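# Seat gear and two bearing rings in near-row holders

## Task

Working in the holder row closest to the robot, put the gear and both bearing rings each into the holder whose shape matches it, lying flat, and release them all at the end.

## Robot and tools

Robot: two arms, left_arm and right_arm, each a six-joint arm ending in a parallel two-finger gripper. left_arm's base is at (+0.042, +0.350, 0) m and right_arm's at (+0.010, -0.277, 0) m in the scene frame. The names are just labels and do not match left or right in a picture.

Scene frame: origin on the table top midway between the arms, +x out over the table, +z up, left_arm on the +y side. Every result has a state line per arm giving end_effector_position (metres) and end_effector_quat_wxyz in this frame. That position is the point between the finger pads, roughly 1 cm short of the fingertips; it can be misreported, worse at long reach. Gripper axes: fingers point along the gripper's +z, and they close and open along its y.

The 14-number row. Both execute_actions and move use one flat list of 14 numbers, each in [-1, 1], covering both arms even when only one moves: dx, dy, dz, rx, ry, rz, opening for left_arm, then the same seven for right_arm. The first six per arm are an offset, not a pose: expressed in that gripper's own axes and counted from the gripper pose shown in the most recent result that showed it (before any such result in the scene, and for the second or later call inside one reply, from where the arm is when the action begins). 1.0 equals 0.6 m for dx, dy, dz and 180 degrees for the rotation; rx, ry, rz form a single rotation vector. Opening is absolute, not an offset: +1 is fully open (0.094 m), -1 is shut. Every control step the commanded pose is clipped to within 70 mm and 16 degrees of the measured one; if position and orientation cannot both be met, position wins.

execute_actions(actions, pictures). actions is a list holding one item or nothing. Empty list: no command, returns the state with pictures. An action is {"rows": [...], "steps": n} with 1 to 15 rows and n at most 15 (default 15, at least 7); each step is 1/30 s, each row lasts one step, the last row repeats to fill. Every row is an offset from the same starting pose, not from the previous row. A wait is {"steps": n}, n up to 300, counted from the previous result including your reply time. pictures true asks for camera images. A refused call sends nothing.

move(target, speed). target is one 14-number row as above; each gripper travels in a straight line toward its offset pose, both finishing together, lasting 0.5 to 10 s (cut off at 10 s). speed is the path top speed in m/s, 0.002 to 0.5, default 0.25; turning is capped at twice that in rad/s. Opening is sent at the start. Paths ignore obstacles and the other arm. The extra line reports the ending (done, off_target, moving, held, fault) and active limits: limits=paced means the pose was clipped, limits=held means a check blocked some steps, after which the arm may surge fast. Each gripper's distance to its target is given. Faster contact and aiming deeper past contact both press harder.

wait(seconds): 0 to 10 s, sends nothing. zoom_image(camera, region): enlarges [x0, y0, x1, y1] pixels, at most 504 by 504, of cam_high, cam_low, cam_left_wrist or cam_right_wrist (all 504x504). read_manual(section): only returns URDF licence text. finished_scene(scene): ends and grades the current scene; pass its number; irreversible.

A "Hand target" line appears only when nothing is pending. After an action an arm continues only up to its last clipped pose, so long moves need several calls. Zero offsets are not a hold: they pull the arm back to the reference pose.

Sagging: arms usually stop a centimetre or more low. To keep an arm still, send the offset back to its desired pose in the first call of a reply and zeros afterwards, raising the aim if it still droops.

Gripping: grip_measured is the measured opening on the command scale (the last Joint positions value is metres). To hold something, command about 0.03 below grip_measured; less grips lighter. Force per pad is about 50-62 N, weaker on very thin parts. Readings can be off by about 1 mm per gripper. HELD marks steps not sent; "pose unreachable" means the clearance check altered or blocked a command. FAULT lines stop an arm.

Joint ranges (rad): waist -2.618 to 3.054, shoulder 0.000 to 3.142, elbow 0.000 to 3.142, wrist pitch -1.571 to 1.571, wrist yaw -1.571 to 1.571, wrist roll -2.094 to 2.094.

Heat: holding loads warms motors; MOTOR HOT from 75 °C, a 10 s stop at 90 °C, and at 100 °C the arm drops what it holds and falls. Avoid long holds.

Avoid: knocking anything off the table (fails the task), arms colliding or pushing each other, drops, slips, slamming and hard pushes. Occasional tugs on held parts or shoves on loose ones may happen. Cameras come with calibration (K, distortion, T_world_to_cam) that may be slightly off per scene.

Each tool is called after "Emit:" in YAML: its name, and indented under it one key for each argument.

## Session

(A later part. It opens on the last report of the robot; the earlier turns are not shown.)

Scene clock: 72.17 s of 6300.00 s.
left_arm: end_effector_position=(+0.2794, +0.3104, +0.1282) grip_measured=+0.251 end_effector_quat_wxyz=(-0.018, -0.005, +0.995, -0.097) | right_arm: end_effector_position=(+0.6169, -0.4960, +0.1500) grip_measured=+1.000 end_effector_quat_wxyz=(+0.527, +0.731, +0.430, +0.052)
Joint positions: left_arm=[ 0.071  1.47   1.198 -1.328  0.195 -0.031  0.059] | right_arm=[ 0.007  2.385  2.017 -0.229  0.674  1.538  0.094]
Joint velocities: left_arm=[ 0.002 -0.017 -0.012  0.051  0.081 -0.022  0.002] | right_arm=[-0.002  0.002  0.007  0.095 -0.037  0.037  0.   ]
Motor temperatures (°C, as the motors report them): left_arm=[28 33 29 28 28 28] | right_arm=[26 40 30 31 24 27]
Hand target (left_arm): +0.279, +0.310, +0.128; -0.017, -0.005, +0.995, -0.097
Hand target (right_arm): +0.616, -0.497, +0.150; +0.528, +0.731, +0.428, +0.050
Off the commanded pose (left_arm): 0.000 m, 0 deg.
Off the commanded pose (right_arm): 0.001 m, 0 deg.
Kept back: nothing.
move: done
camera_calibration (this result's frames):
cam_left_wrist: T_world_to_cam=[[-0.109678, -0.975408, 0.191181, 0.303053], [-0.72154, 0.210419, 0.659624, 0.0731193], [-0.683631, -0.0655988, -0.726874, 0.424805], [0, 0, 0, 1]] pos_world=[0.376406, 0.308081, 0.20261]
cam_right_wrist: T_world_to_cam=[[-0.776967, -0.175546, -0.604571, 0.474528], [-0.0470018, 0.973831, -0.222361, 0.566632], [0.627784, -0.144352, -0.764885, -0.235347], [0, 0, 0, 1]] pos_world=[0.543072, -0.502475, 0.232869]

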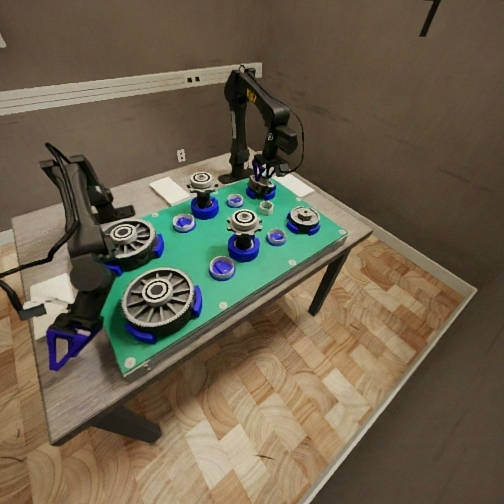

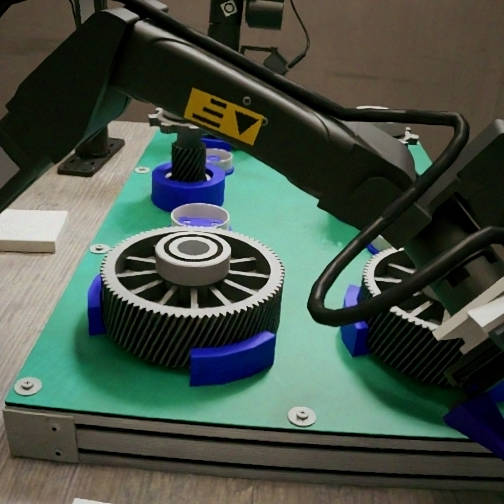

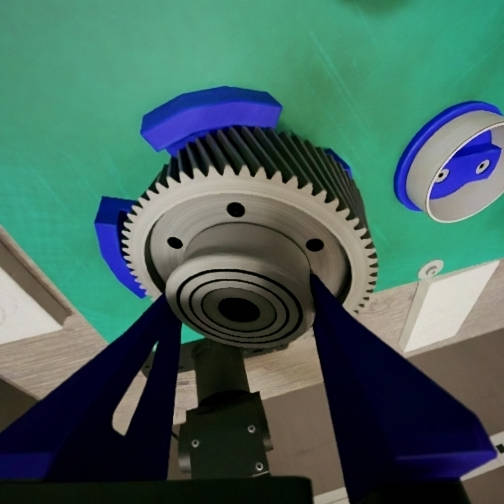

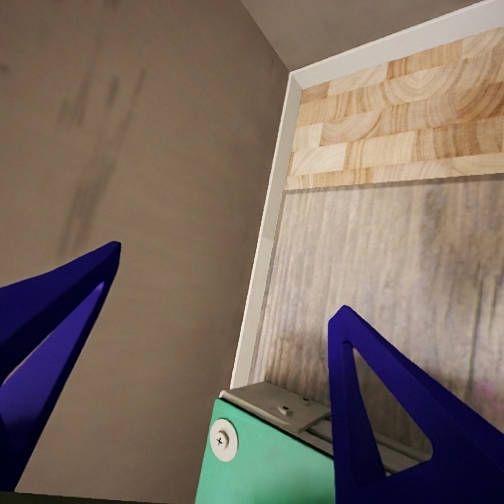

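Emit:
move:
  target: [0,0,-0.04,-0.085,0,0,0.15,0,0,0,0,0,0,1]
  speed: 0.04

Scene clock: 75.97 s of 6300.00 s.
left_arm: end_effector_position=(+0.2792, +0.3106, +0.1275) grip_measured=+0.246 end_effector_quat_wxyz=(-0.037, +0.002, +0.999, +0.022) | right_arm: end_effector_position=(+0.6176, -0.4953, +0.1497) grip_measured=+1.000 end_effector_quat_wxyz=(+0.526, +0.731, +0.431, +0.054)
Joint positions: left_arm=[-0.094  1.527  1.258 -1.383 -0.03  -0.186  0.059] | right_arm=[ 0.007  2.385  2.017 -0.229  0.668  1.538  0.094]
Joint velocities: left_arm=[-0.007 -0.002 -0.002 -0.11   0.022 -0.007 -0.   ] | right_arm=[-0.002  0.007 -0.007 -0.081  0.007  0.022  0.   ]
Motor temperatures (°C, as the motors report them): left_arm=[28 33 30 28 28 28] | right_arm=[26 40 30 32 24 27]
Hand target (left_arm): +0.280, +0.316, +0.151; -0.017, -0.002, +0.999, +0.036
Hand target (right_arm): +0.617, -0.496, +0.150; +0.527, +0.731, +0.430, +0.052
Off the commanded pose (left_arm): 0.025 m, 3 deg.
Off the commanded pose (right_arm): 0.001 m, 0 deg.
Kept back: nothing.
move: off_target (left_arm)
camera_calibration (this result's frames):
cam_left_wrist: T_world_to_cam=[[-0.12851, -0.990931, -0.0392544, 0.34281], [-0.691364, 0.061142, 0.719915, 0.103706], [-0.710986, 0.119656, -0.692951, 0.369989], [0, 0, 0, 1]] pos_world=[0.37881, 0.289089, 0.195181]
cam_right_wrist: T_world_to_cam=[[-0.775717, -0.177424, -0.605627, 0.473427], [-0.05179, 0.974326, -0.219102, 0.568573], [0.628953, -0.138596, -0.76499, -0.233824], [0, 0, 0, 1]] pos_world=[0.543756, -0.502385, 0.232423]

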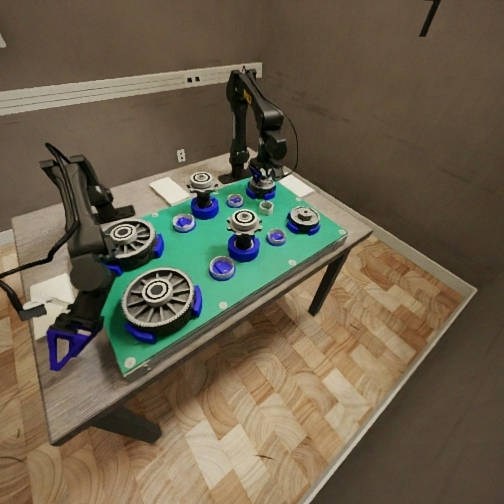

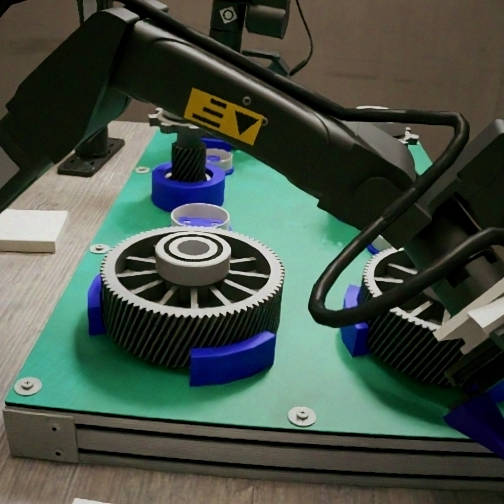

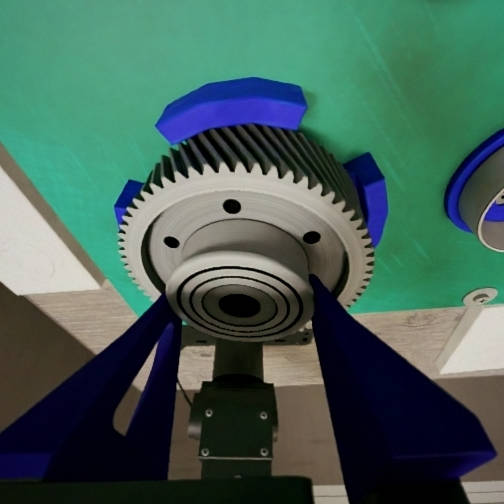

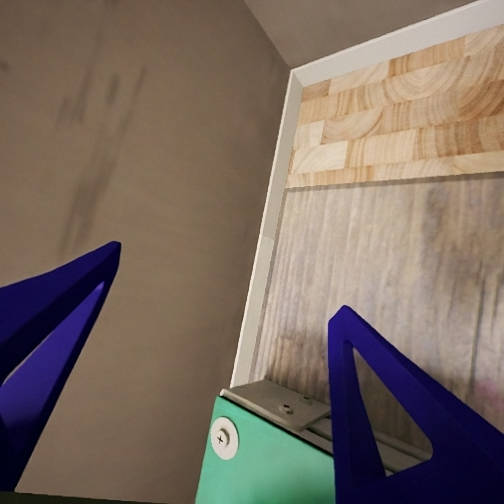

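Emit:
move:
  target: [0,-0.004,-0.01,0,-0.02,0,0.15,0,0,0,0,0,0,1]
  speed: 0.01

Emit:
move:
  target: [0,0,0,0,0,0,0.15,0,0,0,0,0,0,1]
  speed: 0.01

Emit:
zoom_image:
  camera: "cam_high"
  region: [220, 150, 330, 240]

Scene clock: 79.60 s of 6300.00 s.
left_arm: end_effector_position=(+0.2788, +0.3097, +0.1255) grip_measured=+0.246 end_effector_quat_wxyz=(-0.027, +0.004, +0.999, +0.029) | right_arm: end_effector_position=(+0.6183, -0.4945, +0.1493) grip_measured=+1.000 end_effector_quat_wxyz=(+0.525, +0.731, +0.433, +0.056)
Joint positions: left_arm=[-0.11   1.51   1.234 -1.36  -0.046 -0.2    0.059] | right_arm=[ 0.007  2.385  2.017 -0.229  0.661  1.538  0.094]
Joint velocities: left_arm=[-0.012 -0.022  0.017 -0.022 -0.139  0.037 -0.001] | right_arm=[-0.002  0.017  0.002 -0.051 -0.037 -0.066  0.   ]
Motor temperatures (°C, as the motors report them): left_arm=[28 33 30 28 28 28] | right_arm=[26 41 30 32 24 27]
Hand target (left_arm): +0.280, +0.308, +0.133; -0.006, +0.003, +1.000, +0.022
Hand target (right_arm): +0.618, -0.495, +0.150; +0.526, +0.731, +0.431, +0.054
Off the commanded pose (left_arm): 0.008 m, 3 deg.
Off the commanded pose (right_arm): 0.001 m, 0 deg.
Kept back: nothing.
move: off_target (left_arm)
camera_calibration (this result's frames):
cam_left_wrist: T_world_to_cam=[[-0.131011, -0.989856, -0.0549643, 0.344193], [-0.70589, 0.0542108, 0.706244, 0.11278], [-0.696101, 0.131324, -0.705831, 0.36223], [0, 0, 0, 1]] pos_world=[0.376852, 0.287018, 0.194941]
cam_right_wrist: T_world_to_cam=[[-0.77432, -0.179036, -0.606938, 0.472406], [-0.0563587, 0.974841, -0.21566, 0.570363], [0.630279, -0.132784, -0.764929, -0.232401], [0, 0, 0, 1]] pos_world=[0.544416, -0.502294, 0.231955]

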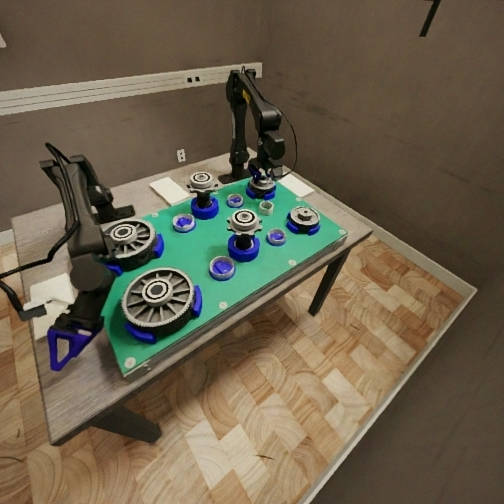

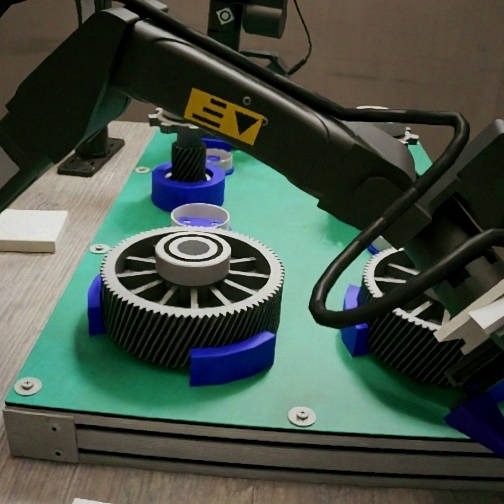

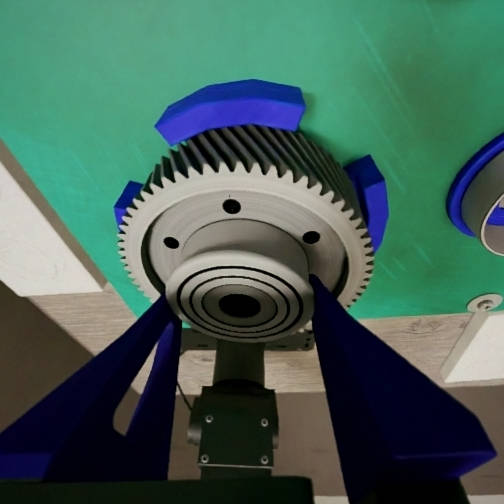

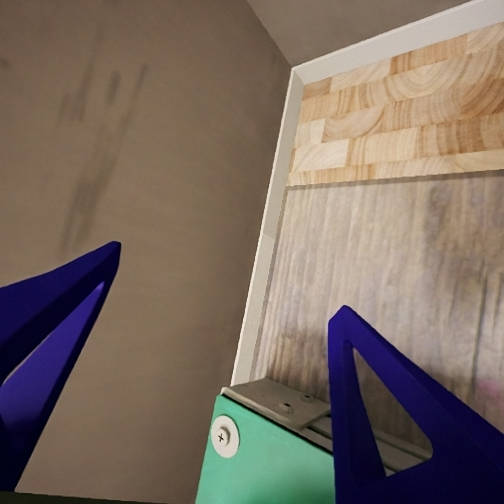

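Scene clock: 80.10 s of 6300.00 s.
left_arm: end_effector_position=(+0.2788, +0.3097, +0.1255) grip_measured=+0.246 end_effector_quat_wxyz=(-0.027, +0.004, +0.999, +0.029) | right_arm: end_effector_position=(+0.6190, -0.4938, +0.1489) grip_measured=+1.000 end_effector_quat_wxyz=(+0.523, +0.731, +0.434, +0.059)
Joint positions: left_arm=[-0.11   1.51   1.234 -1.36  -0.046 -0.2    0.059] | right_arm=[ 0.007  2.385  2.017 -0.229  0.656  1.539  0.094]
Joint velocities: left_arm=[-0.002  0.007 -0.007  0.007  0.007  0.022 -0.   ] | right_arm=[ 0.012 -0.012 -0.002  0.051  0.037 -0.051  0.   ]
Motor temperatures (°C, as the motors report them): left_arm=[28 33 30 28 28 28] | right_arm=[26 41 30 32 24 27]
Hand target (left_arm): +0.279, +0.310, +0.126; -0.027, +0.004, +0.999, +0.029
Hand target (right_arm): +0.618, -0.495, +0.149; +0.525, +0.731, +0.433, +0.056
Off the commanded pose (left_arm): 0.000 m, 0 deg.
Off the commanded pose (right_arm): 0.001 m, 0 deg.
Kept back: nothing.
move: done
camera_calibration (this result's frames):
cam_left_wrist: T_world_to_cam=[[-0.131011, -0.989856, -0.0549643, 0.344193], [-0.70589, 0.0542108, 0.706244, 0.11278], [-0.696101, 0.131324, -0.705831, 0.36223], [0, 0, 0, 1]] pos_world=[0.376852, 0.287018, 0.194941]
cam_right_wrist: T_world_to_cam=[[-0.772996, -0.18052, -0.608186, 0.471454], [-0.0606324, 0.975295, -0.212422, 0.572024], [0.631507, -0.127325, -0.764844, -0.231061], [0, 0, 0, 1]] pos_world=[0.545032, -0.502205, 0.231516]

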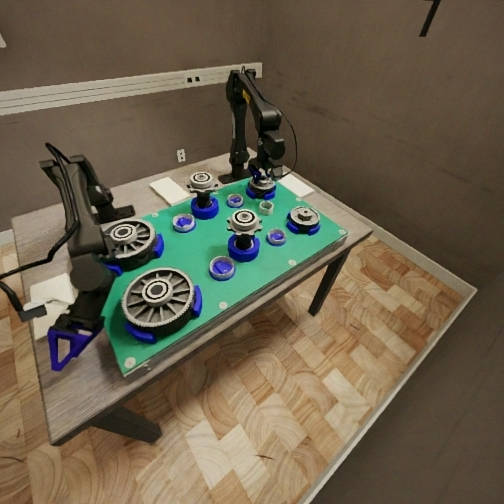

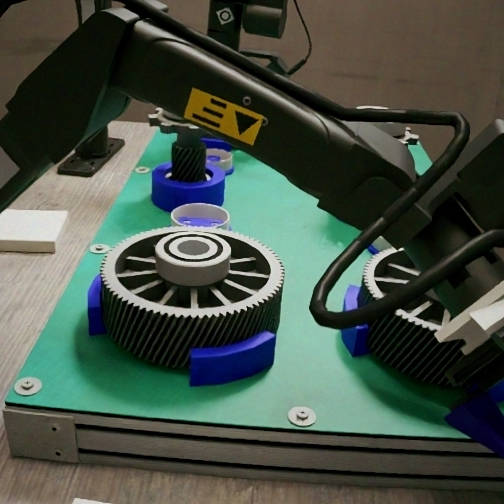

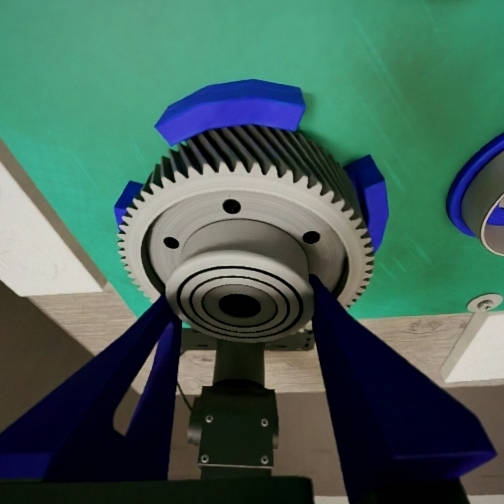

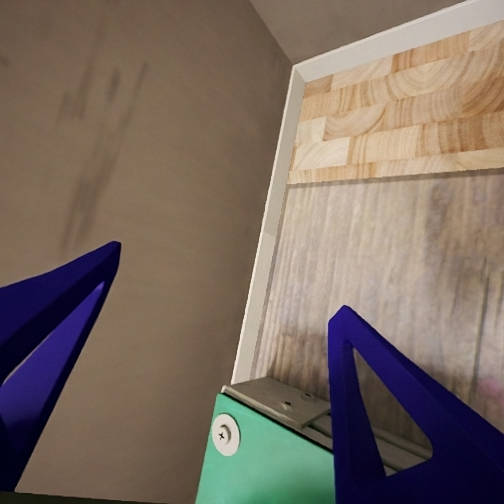

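Region (220, 150, 330, 240) of cam_high's 504x504 image, scaled by 4.582, with more detail than that image has; it fills the top 412 rows of this view, and the rest is white.

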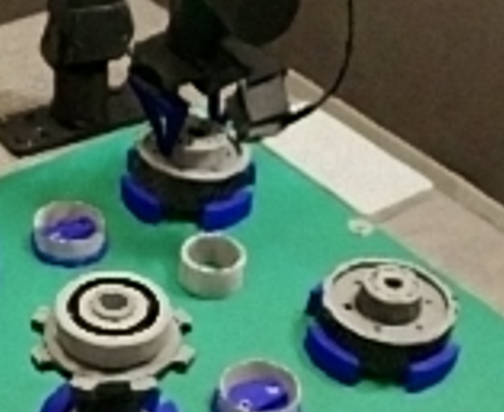

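Still slightly high; guiding it down.

Emit:
move:
  target: [0,-0.008,0.025,0,0,0,0.15,0,0,0,0,0,0,1]
  speed: 0.015

Emit:
zoom_image:
  camera: "cam_high"
  region: [220, 150, 330, 240]

Scene clock: 81.60 s of 6300.00 s.
left_arm: end_effector_position=(+0.2787, +0.3075, +0.1201) grip_measured=+0.246 end_effector_quat_wxyz=(-0.025, +0.007, +0.999, +0.034) | right_arm: end_effector_position=(+0.6196, -0.4931, +0.1486) grip_measured=+1.000 end_effector_quat_wxyz=(+0.522, +0.731, +0.436, +0.061)
Joint positions: left_arm=[-0.127  1.511  1.214 -1.338 -0.055 -0.21   0.059] | right_arm=[ 0.007  2.385  2.017 -0.229  0.65   1.539  0.094]
Joint velocities: left_arm=[ 0.002 -0.012 -0.007  0.066  0.007 -0.007 -0.   ] | right_arm=[-0.002  0.002  0.002 -0.007 -0.066  0.022  0.   ]
Motor temperatures (°C, as the motors report them): left_arm=[28 32 30 28 28 28] | right_arm=[26 41 30 32 24 27]
Hand target (left_arm): +0.278, +0.306, +0.111; -0.028, +0.004, +0.999, +0.029
Hand target (right_arm): +0.619, -0.494, +0.149; +0.523, +0.731, +0.434, +0.059
Off the commanded pose (left_arm): 0.010 m, 1 deg.
Off the commanded pose (right_arm): 0.001 m, 0 deg.
Kept back: nothing.
move: done
camera_calibration (this result's frames):
cam_left_wrist: T_world_to_cam=[[-0.137527, -0.988336, -0.0654028, 0.344309], [-0.707732, 0.0518559, 0.704575, 0.118092], [-0.692966, 0.143186, -0.706609, 0.354262], [0, 0, 0, 1]] pos_world=[0.376421, 0.283444, 0.189638]
cam_right_wrist: T_world_to_cam=[[-0.771718, -0.182366, -0.609257, 0.470354], [-0.0654337, 0.975688, -0.209166, 0.573935], [0.63259, -0.121551, -0.764889, -0.2295], [0, 0, 0, 1]] pos_world=[0.545715, -0.502101, 0.231072]

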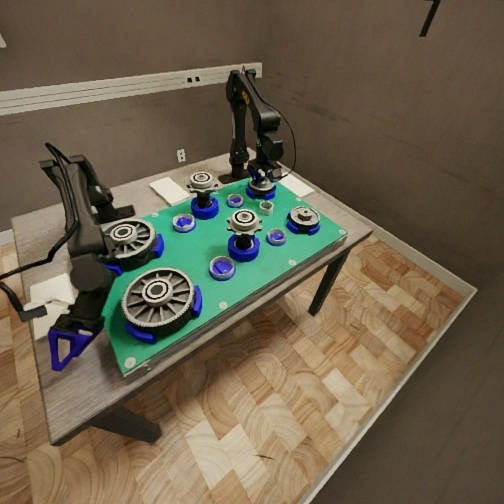

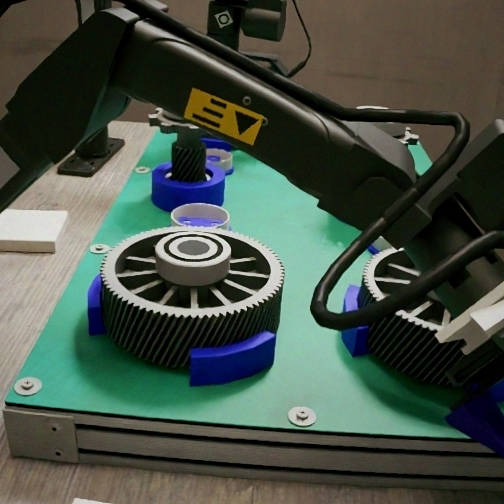

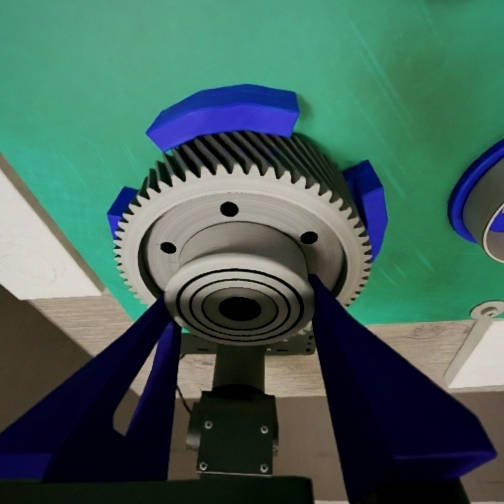

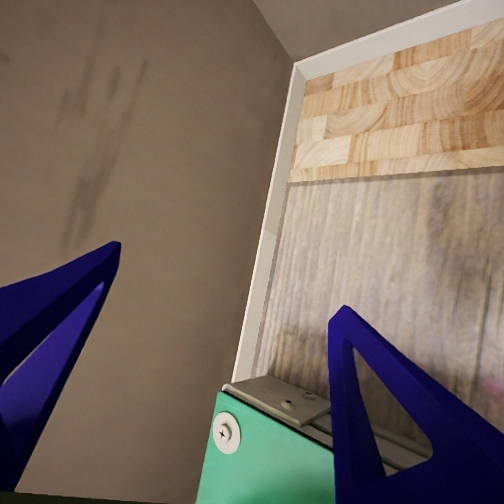

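Region (220, 150, 330, 240) of cam_high's 504x504 image, scaled by 4.582, with more detail than that image has; it fills the top 412 rows of this view, and the rest is white.

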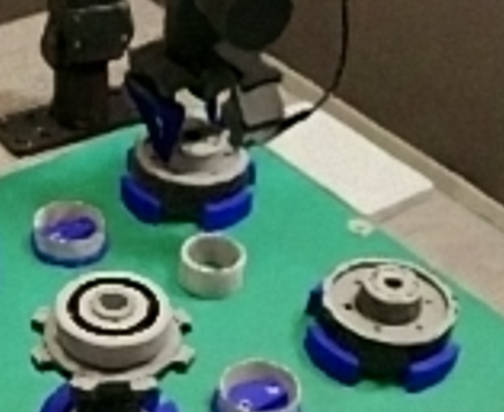

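Emit:
move:
  target: [-0.012,0,0.015,0,-0.04,0,0.15,0,0,0,0,0,0,1]
  speed: 0.015

Emit:
move:
  target: [0,0,0,0,0,0,0.7,0,0,0,0,0,0,1]

Emit:
move:
  target: [0,0,-0.15,0,0,0,1,0,0,0,0,0,0,1]

Emit:
zoom_image:
  camera: "cam_high"
  region: [160, 150, 330, 250]

Scene clock: 86.37 s of 6300.00 s.
left_arm: end_effector_position=(+0.2798, +0.3076, +0.1190) grip_measured=+0.246 end_effector_quat_wxyz=(+0.024, +0.007, +0.999, +0.031) | right_arm: end_effector_position=(+0.6203, -0.4923, +0.1482) grip_measured=+1.000 end_effector_quat_wxyz=(+0.521, +0.730, +0.437, +0.063)
Joint positions: left_arm=[-0.137  1.421  1.13  -1.246 -0.071 -0.217  0.059] | right_arm=[ 0.007  2.385  2.017 -0.229  0.644  1.539  0.094]
Joint velocities: left_arm=[ 0.002 -0.012  0.002 -0.007  0.037 -0.007 -0.   ] | right_arm=[ 0.002 -0.012 -0.017 -0.051  0.051  0.066  0.   ]
Motor temperatures (°C, as the motors report them): left_arm=[28 32 29 28 28 28] | right_arm=[26 41 30 32 24 27]
Hand target (left_arm): +0.285, +0.308, +0.111; +0.037, +0.008, +0.999, +0.034
Hand target (right_arm): +0.620, -0.493, +0.149; +0.522, +0.731, +0.436, +0.061
Off the commanded pose (left_arm): 0.010 m, 2 deg.
Off the commanded pose (right_arm): 0.001 m, 0 deg.
Kept back: nothing.
move: done
camera_calibration (this result's frames):
cam_left_wrist: T_world_to_cam=[[-0.134672, -0.98823, -0.0725634, 0.344446], [-0.774025, 0.0591936, 0.630382, 0.144757], [-0.618667, 0.141061, -0.772887, 0.341929], [0, 0, 0, 1]] pos_world=[0.369973, 0.28359, 0.198014]
cam_right_wrist: T_world_to_cam=[[-0.770378, -0.183827, -0.610512, 0.469405], [-0.0697157, 0.97608, -0.20593, 0.575577], [0.633764, -0.116082, -0.764767, -0.228137], [0, 0, 0, 1]] pos_world=[0.546332, -0.502003, 0.230634]

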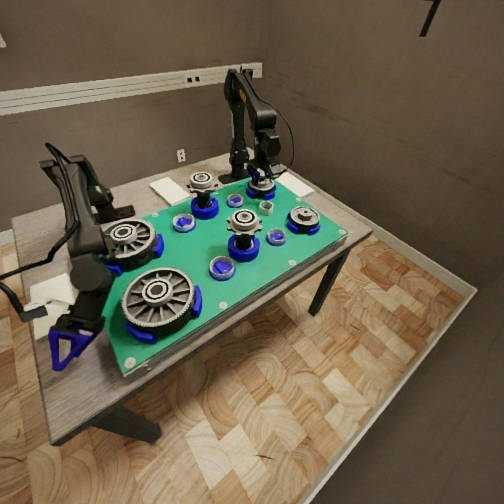

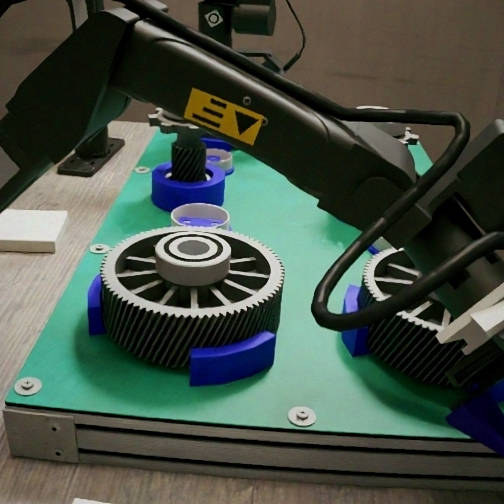

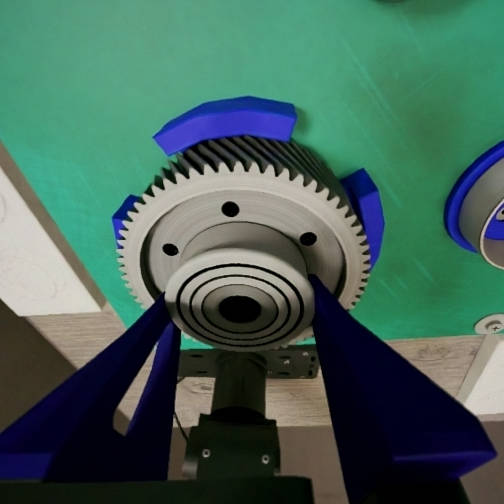

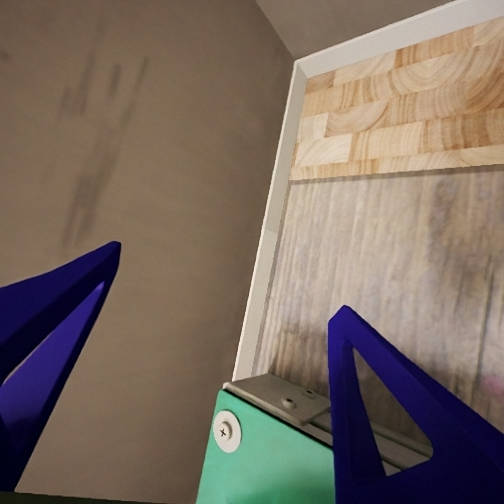

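Scene clock: 86.87 s of 6300.00 s.
left_arm: end_effector_position=(+0.2796, +0.3076, +0.1188) grip_measured=+0.698 end_effector_quat_wxyz=(+0.024, +0.007, +0.999, +0.031) | right_arm: end_effector_position=(+0.6209, -0.4916, +0.1479) grip_measured=+1.000 end_effector_quat_wxyz=(+0.520, +0.730, +0.439, +0.065)
Joint positions: left_arm=[-0.137  1.422  1.13  -1.247 -0.071 -0.217  0.08 ] | right_arm=[ 0.007  2.385  2.017 -0.229  0.638  1.539  0.094]
Joint velocities: left_arm=[ 0.007 -0.002 -0.032 -0.037  0.022 -0.007  0.001] | right_arm=[-0.002 -0.002  0.007  0.081  0.051 -0.066  0.   ]
Motor temperatures (°C, as the motors report them): left_arm=[28 32 29 28 28 28] | right_arm=[26 41 30 32 24 27]
Hand target (left_arm): +0.280, +0.308, +0.119; +0.024, +0.007, +0.999, +0.031
Hand target (right_arm): +0.620, -0.492, +0.148; +0.521, +0.730, +0.437, +0.063
Off the commanded pose (left_arm): 0.000 m, 0 deg.
Off the commanded pose (right_arm): 0.001 m, 0 deg.
Kept back: nothing.
move: done
camera_calibration (this result's frames):
cam_left_wrist: T_world_to_cam=[[-0.134798, -0.988229, -0.0723325, 0.344392], [-0.773032, 0.0592154, 0.631597, 0.144289], [-0.619879, 0.141054, -0.771915, 0.341896], [0, 0, 0, 1]] pos_world=[0.369898, 0.283568, 0.197694]
cam_right_wrist: T_world_to_cam=[[-0.769032, -0.185277, -0.61177, 0.468457], [-0.0740016, 0.976442, -0.202695, 0.577212], [0.634912, -0.110607, -0.764626, -0.226763], [0, 0, 0, 1]] pos_world=[0.546948, -0.501901, 0.230197]

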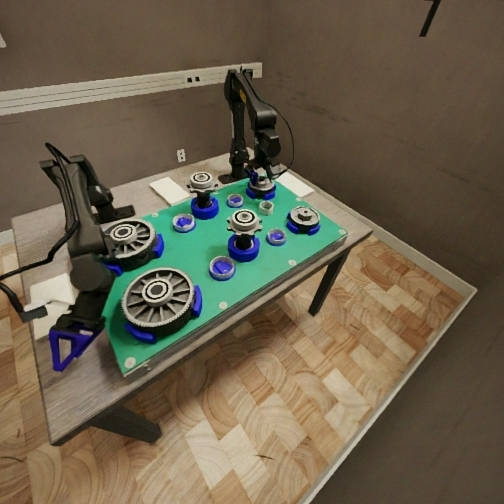

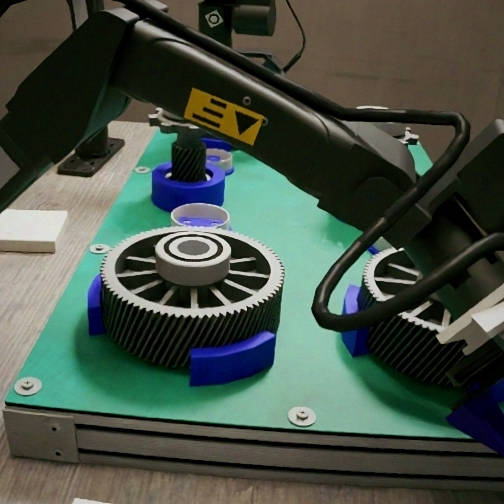

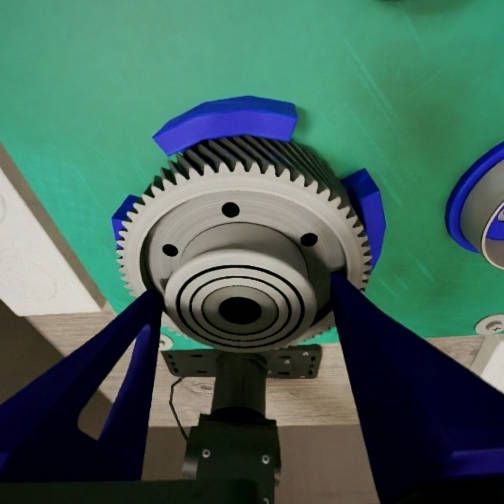

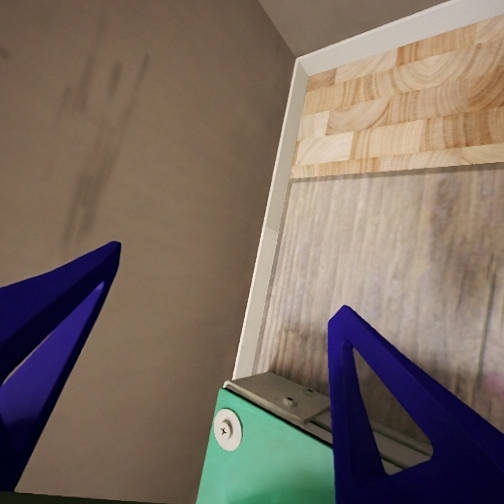

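Scene clock: 87.93 s of 6300.00 s.
left_arm: end_effector_position=(+0.2751, +0.3072, +0.2059) grip_measured=+1.000 end_effector_quat_wxyz=(+0.037, +0.007, +0.999, +0.031) | right_arm: end_effector_position=(+0.6216, -0.4909, +0.1475) grip_measured=+1.000 end_effector_quat_wxyz=(+0.519, +0.730, +0.440, +0.068)
Joint positions: left_arm=[-0.148  1.423  1.479 -1.571 -0.078 -0.227  0.094] | right_arm=[ 0.007  2.385  2.017 -0.229  0.632  1.539  0.094]
Joint velocities: left_arm=[-0.012  0.032 -0.007 -0.051 -0.022  0.022  0.   ] | right_arm=[-0.022  0.017  0.002  0.022 -0.022 -0.007  0.   ]
Motor temperatures (°C, as the motors report them): left_arm=[28 32 30 28 28 28] | right_arm=[26 41 30 32 24 27]
Hand target (left_arm): +0.275, +0.304, +0.208; +0.034, +0.008, +0.999, +0.029
Hand target (right_arm): +0.621, -0.492, +0.148; +0.520, +0.730, +0.439, +0.065
Off the commanded pose (left_arm): 0.006 m, 1 deg.
Off the commanded pose (right_arm): 0.001 m, 0 deg.
joint sent to its limit (left arm) — the command would take joint 4 (wrist pitch) past its lower limit, so that joint was sent only as far as its limit.
Kept back: nothing.
move: done
camera_calibration (this result's frames):
cam_left_wrist: T_world_to_cam=[[-0.133389, -0.988165, -0.075743, 0.350043], [-0.789078, 0.0596517, 0.61139, 0.0942496], [-0.599636, 0.14132, -0.787696, 0.404023], [0, 0, 0, 1]] pos_world=[0.363329, 0.283182, 0.287138]
cam_right_wrist: T_world_to_cam=[[-0.767728, -0.18709, -0.612854, 0.467359], [-0.0788142, 0.976735, -0.199443, 0.579092], [0.63591, -0.104816, -0.764612, -0.225165], [0, 0, 0, 1]] pos_world=[0.54763, -0.501782, 0.229755]

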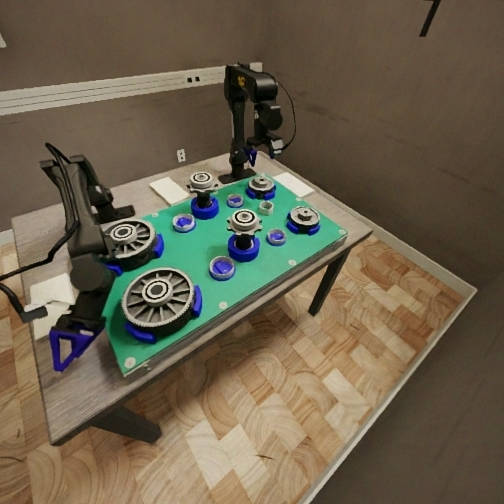

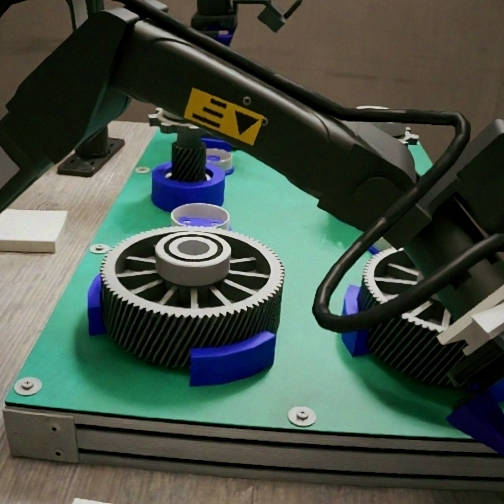

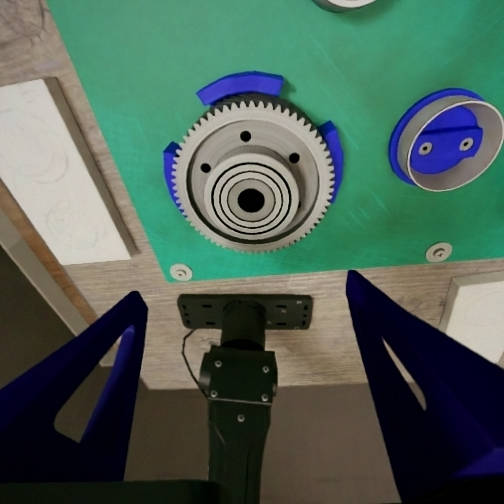

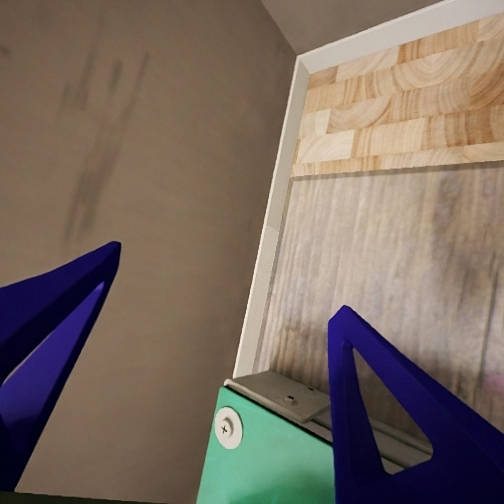

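Region (160, 150, 330, 250) of cam_high's 504x504 image, scaled by 2.965, with more detail than that image has; it fills the top 296 rows of this view, and the rest is white.

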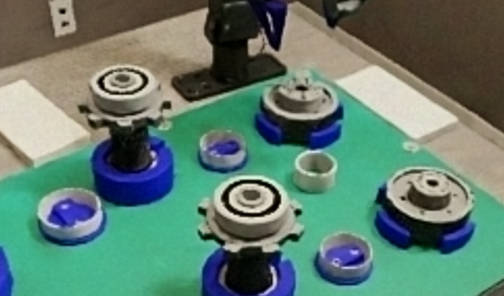

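Emit:
finished_scene:
  scene: 1

The scene is finished: the task was done.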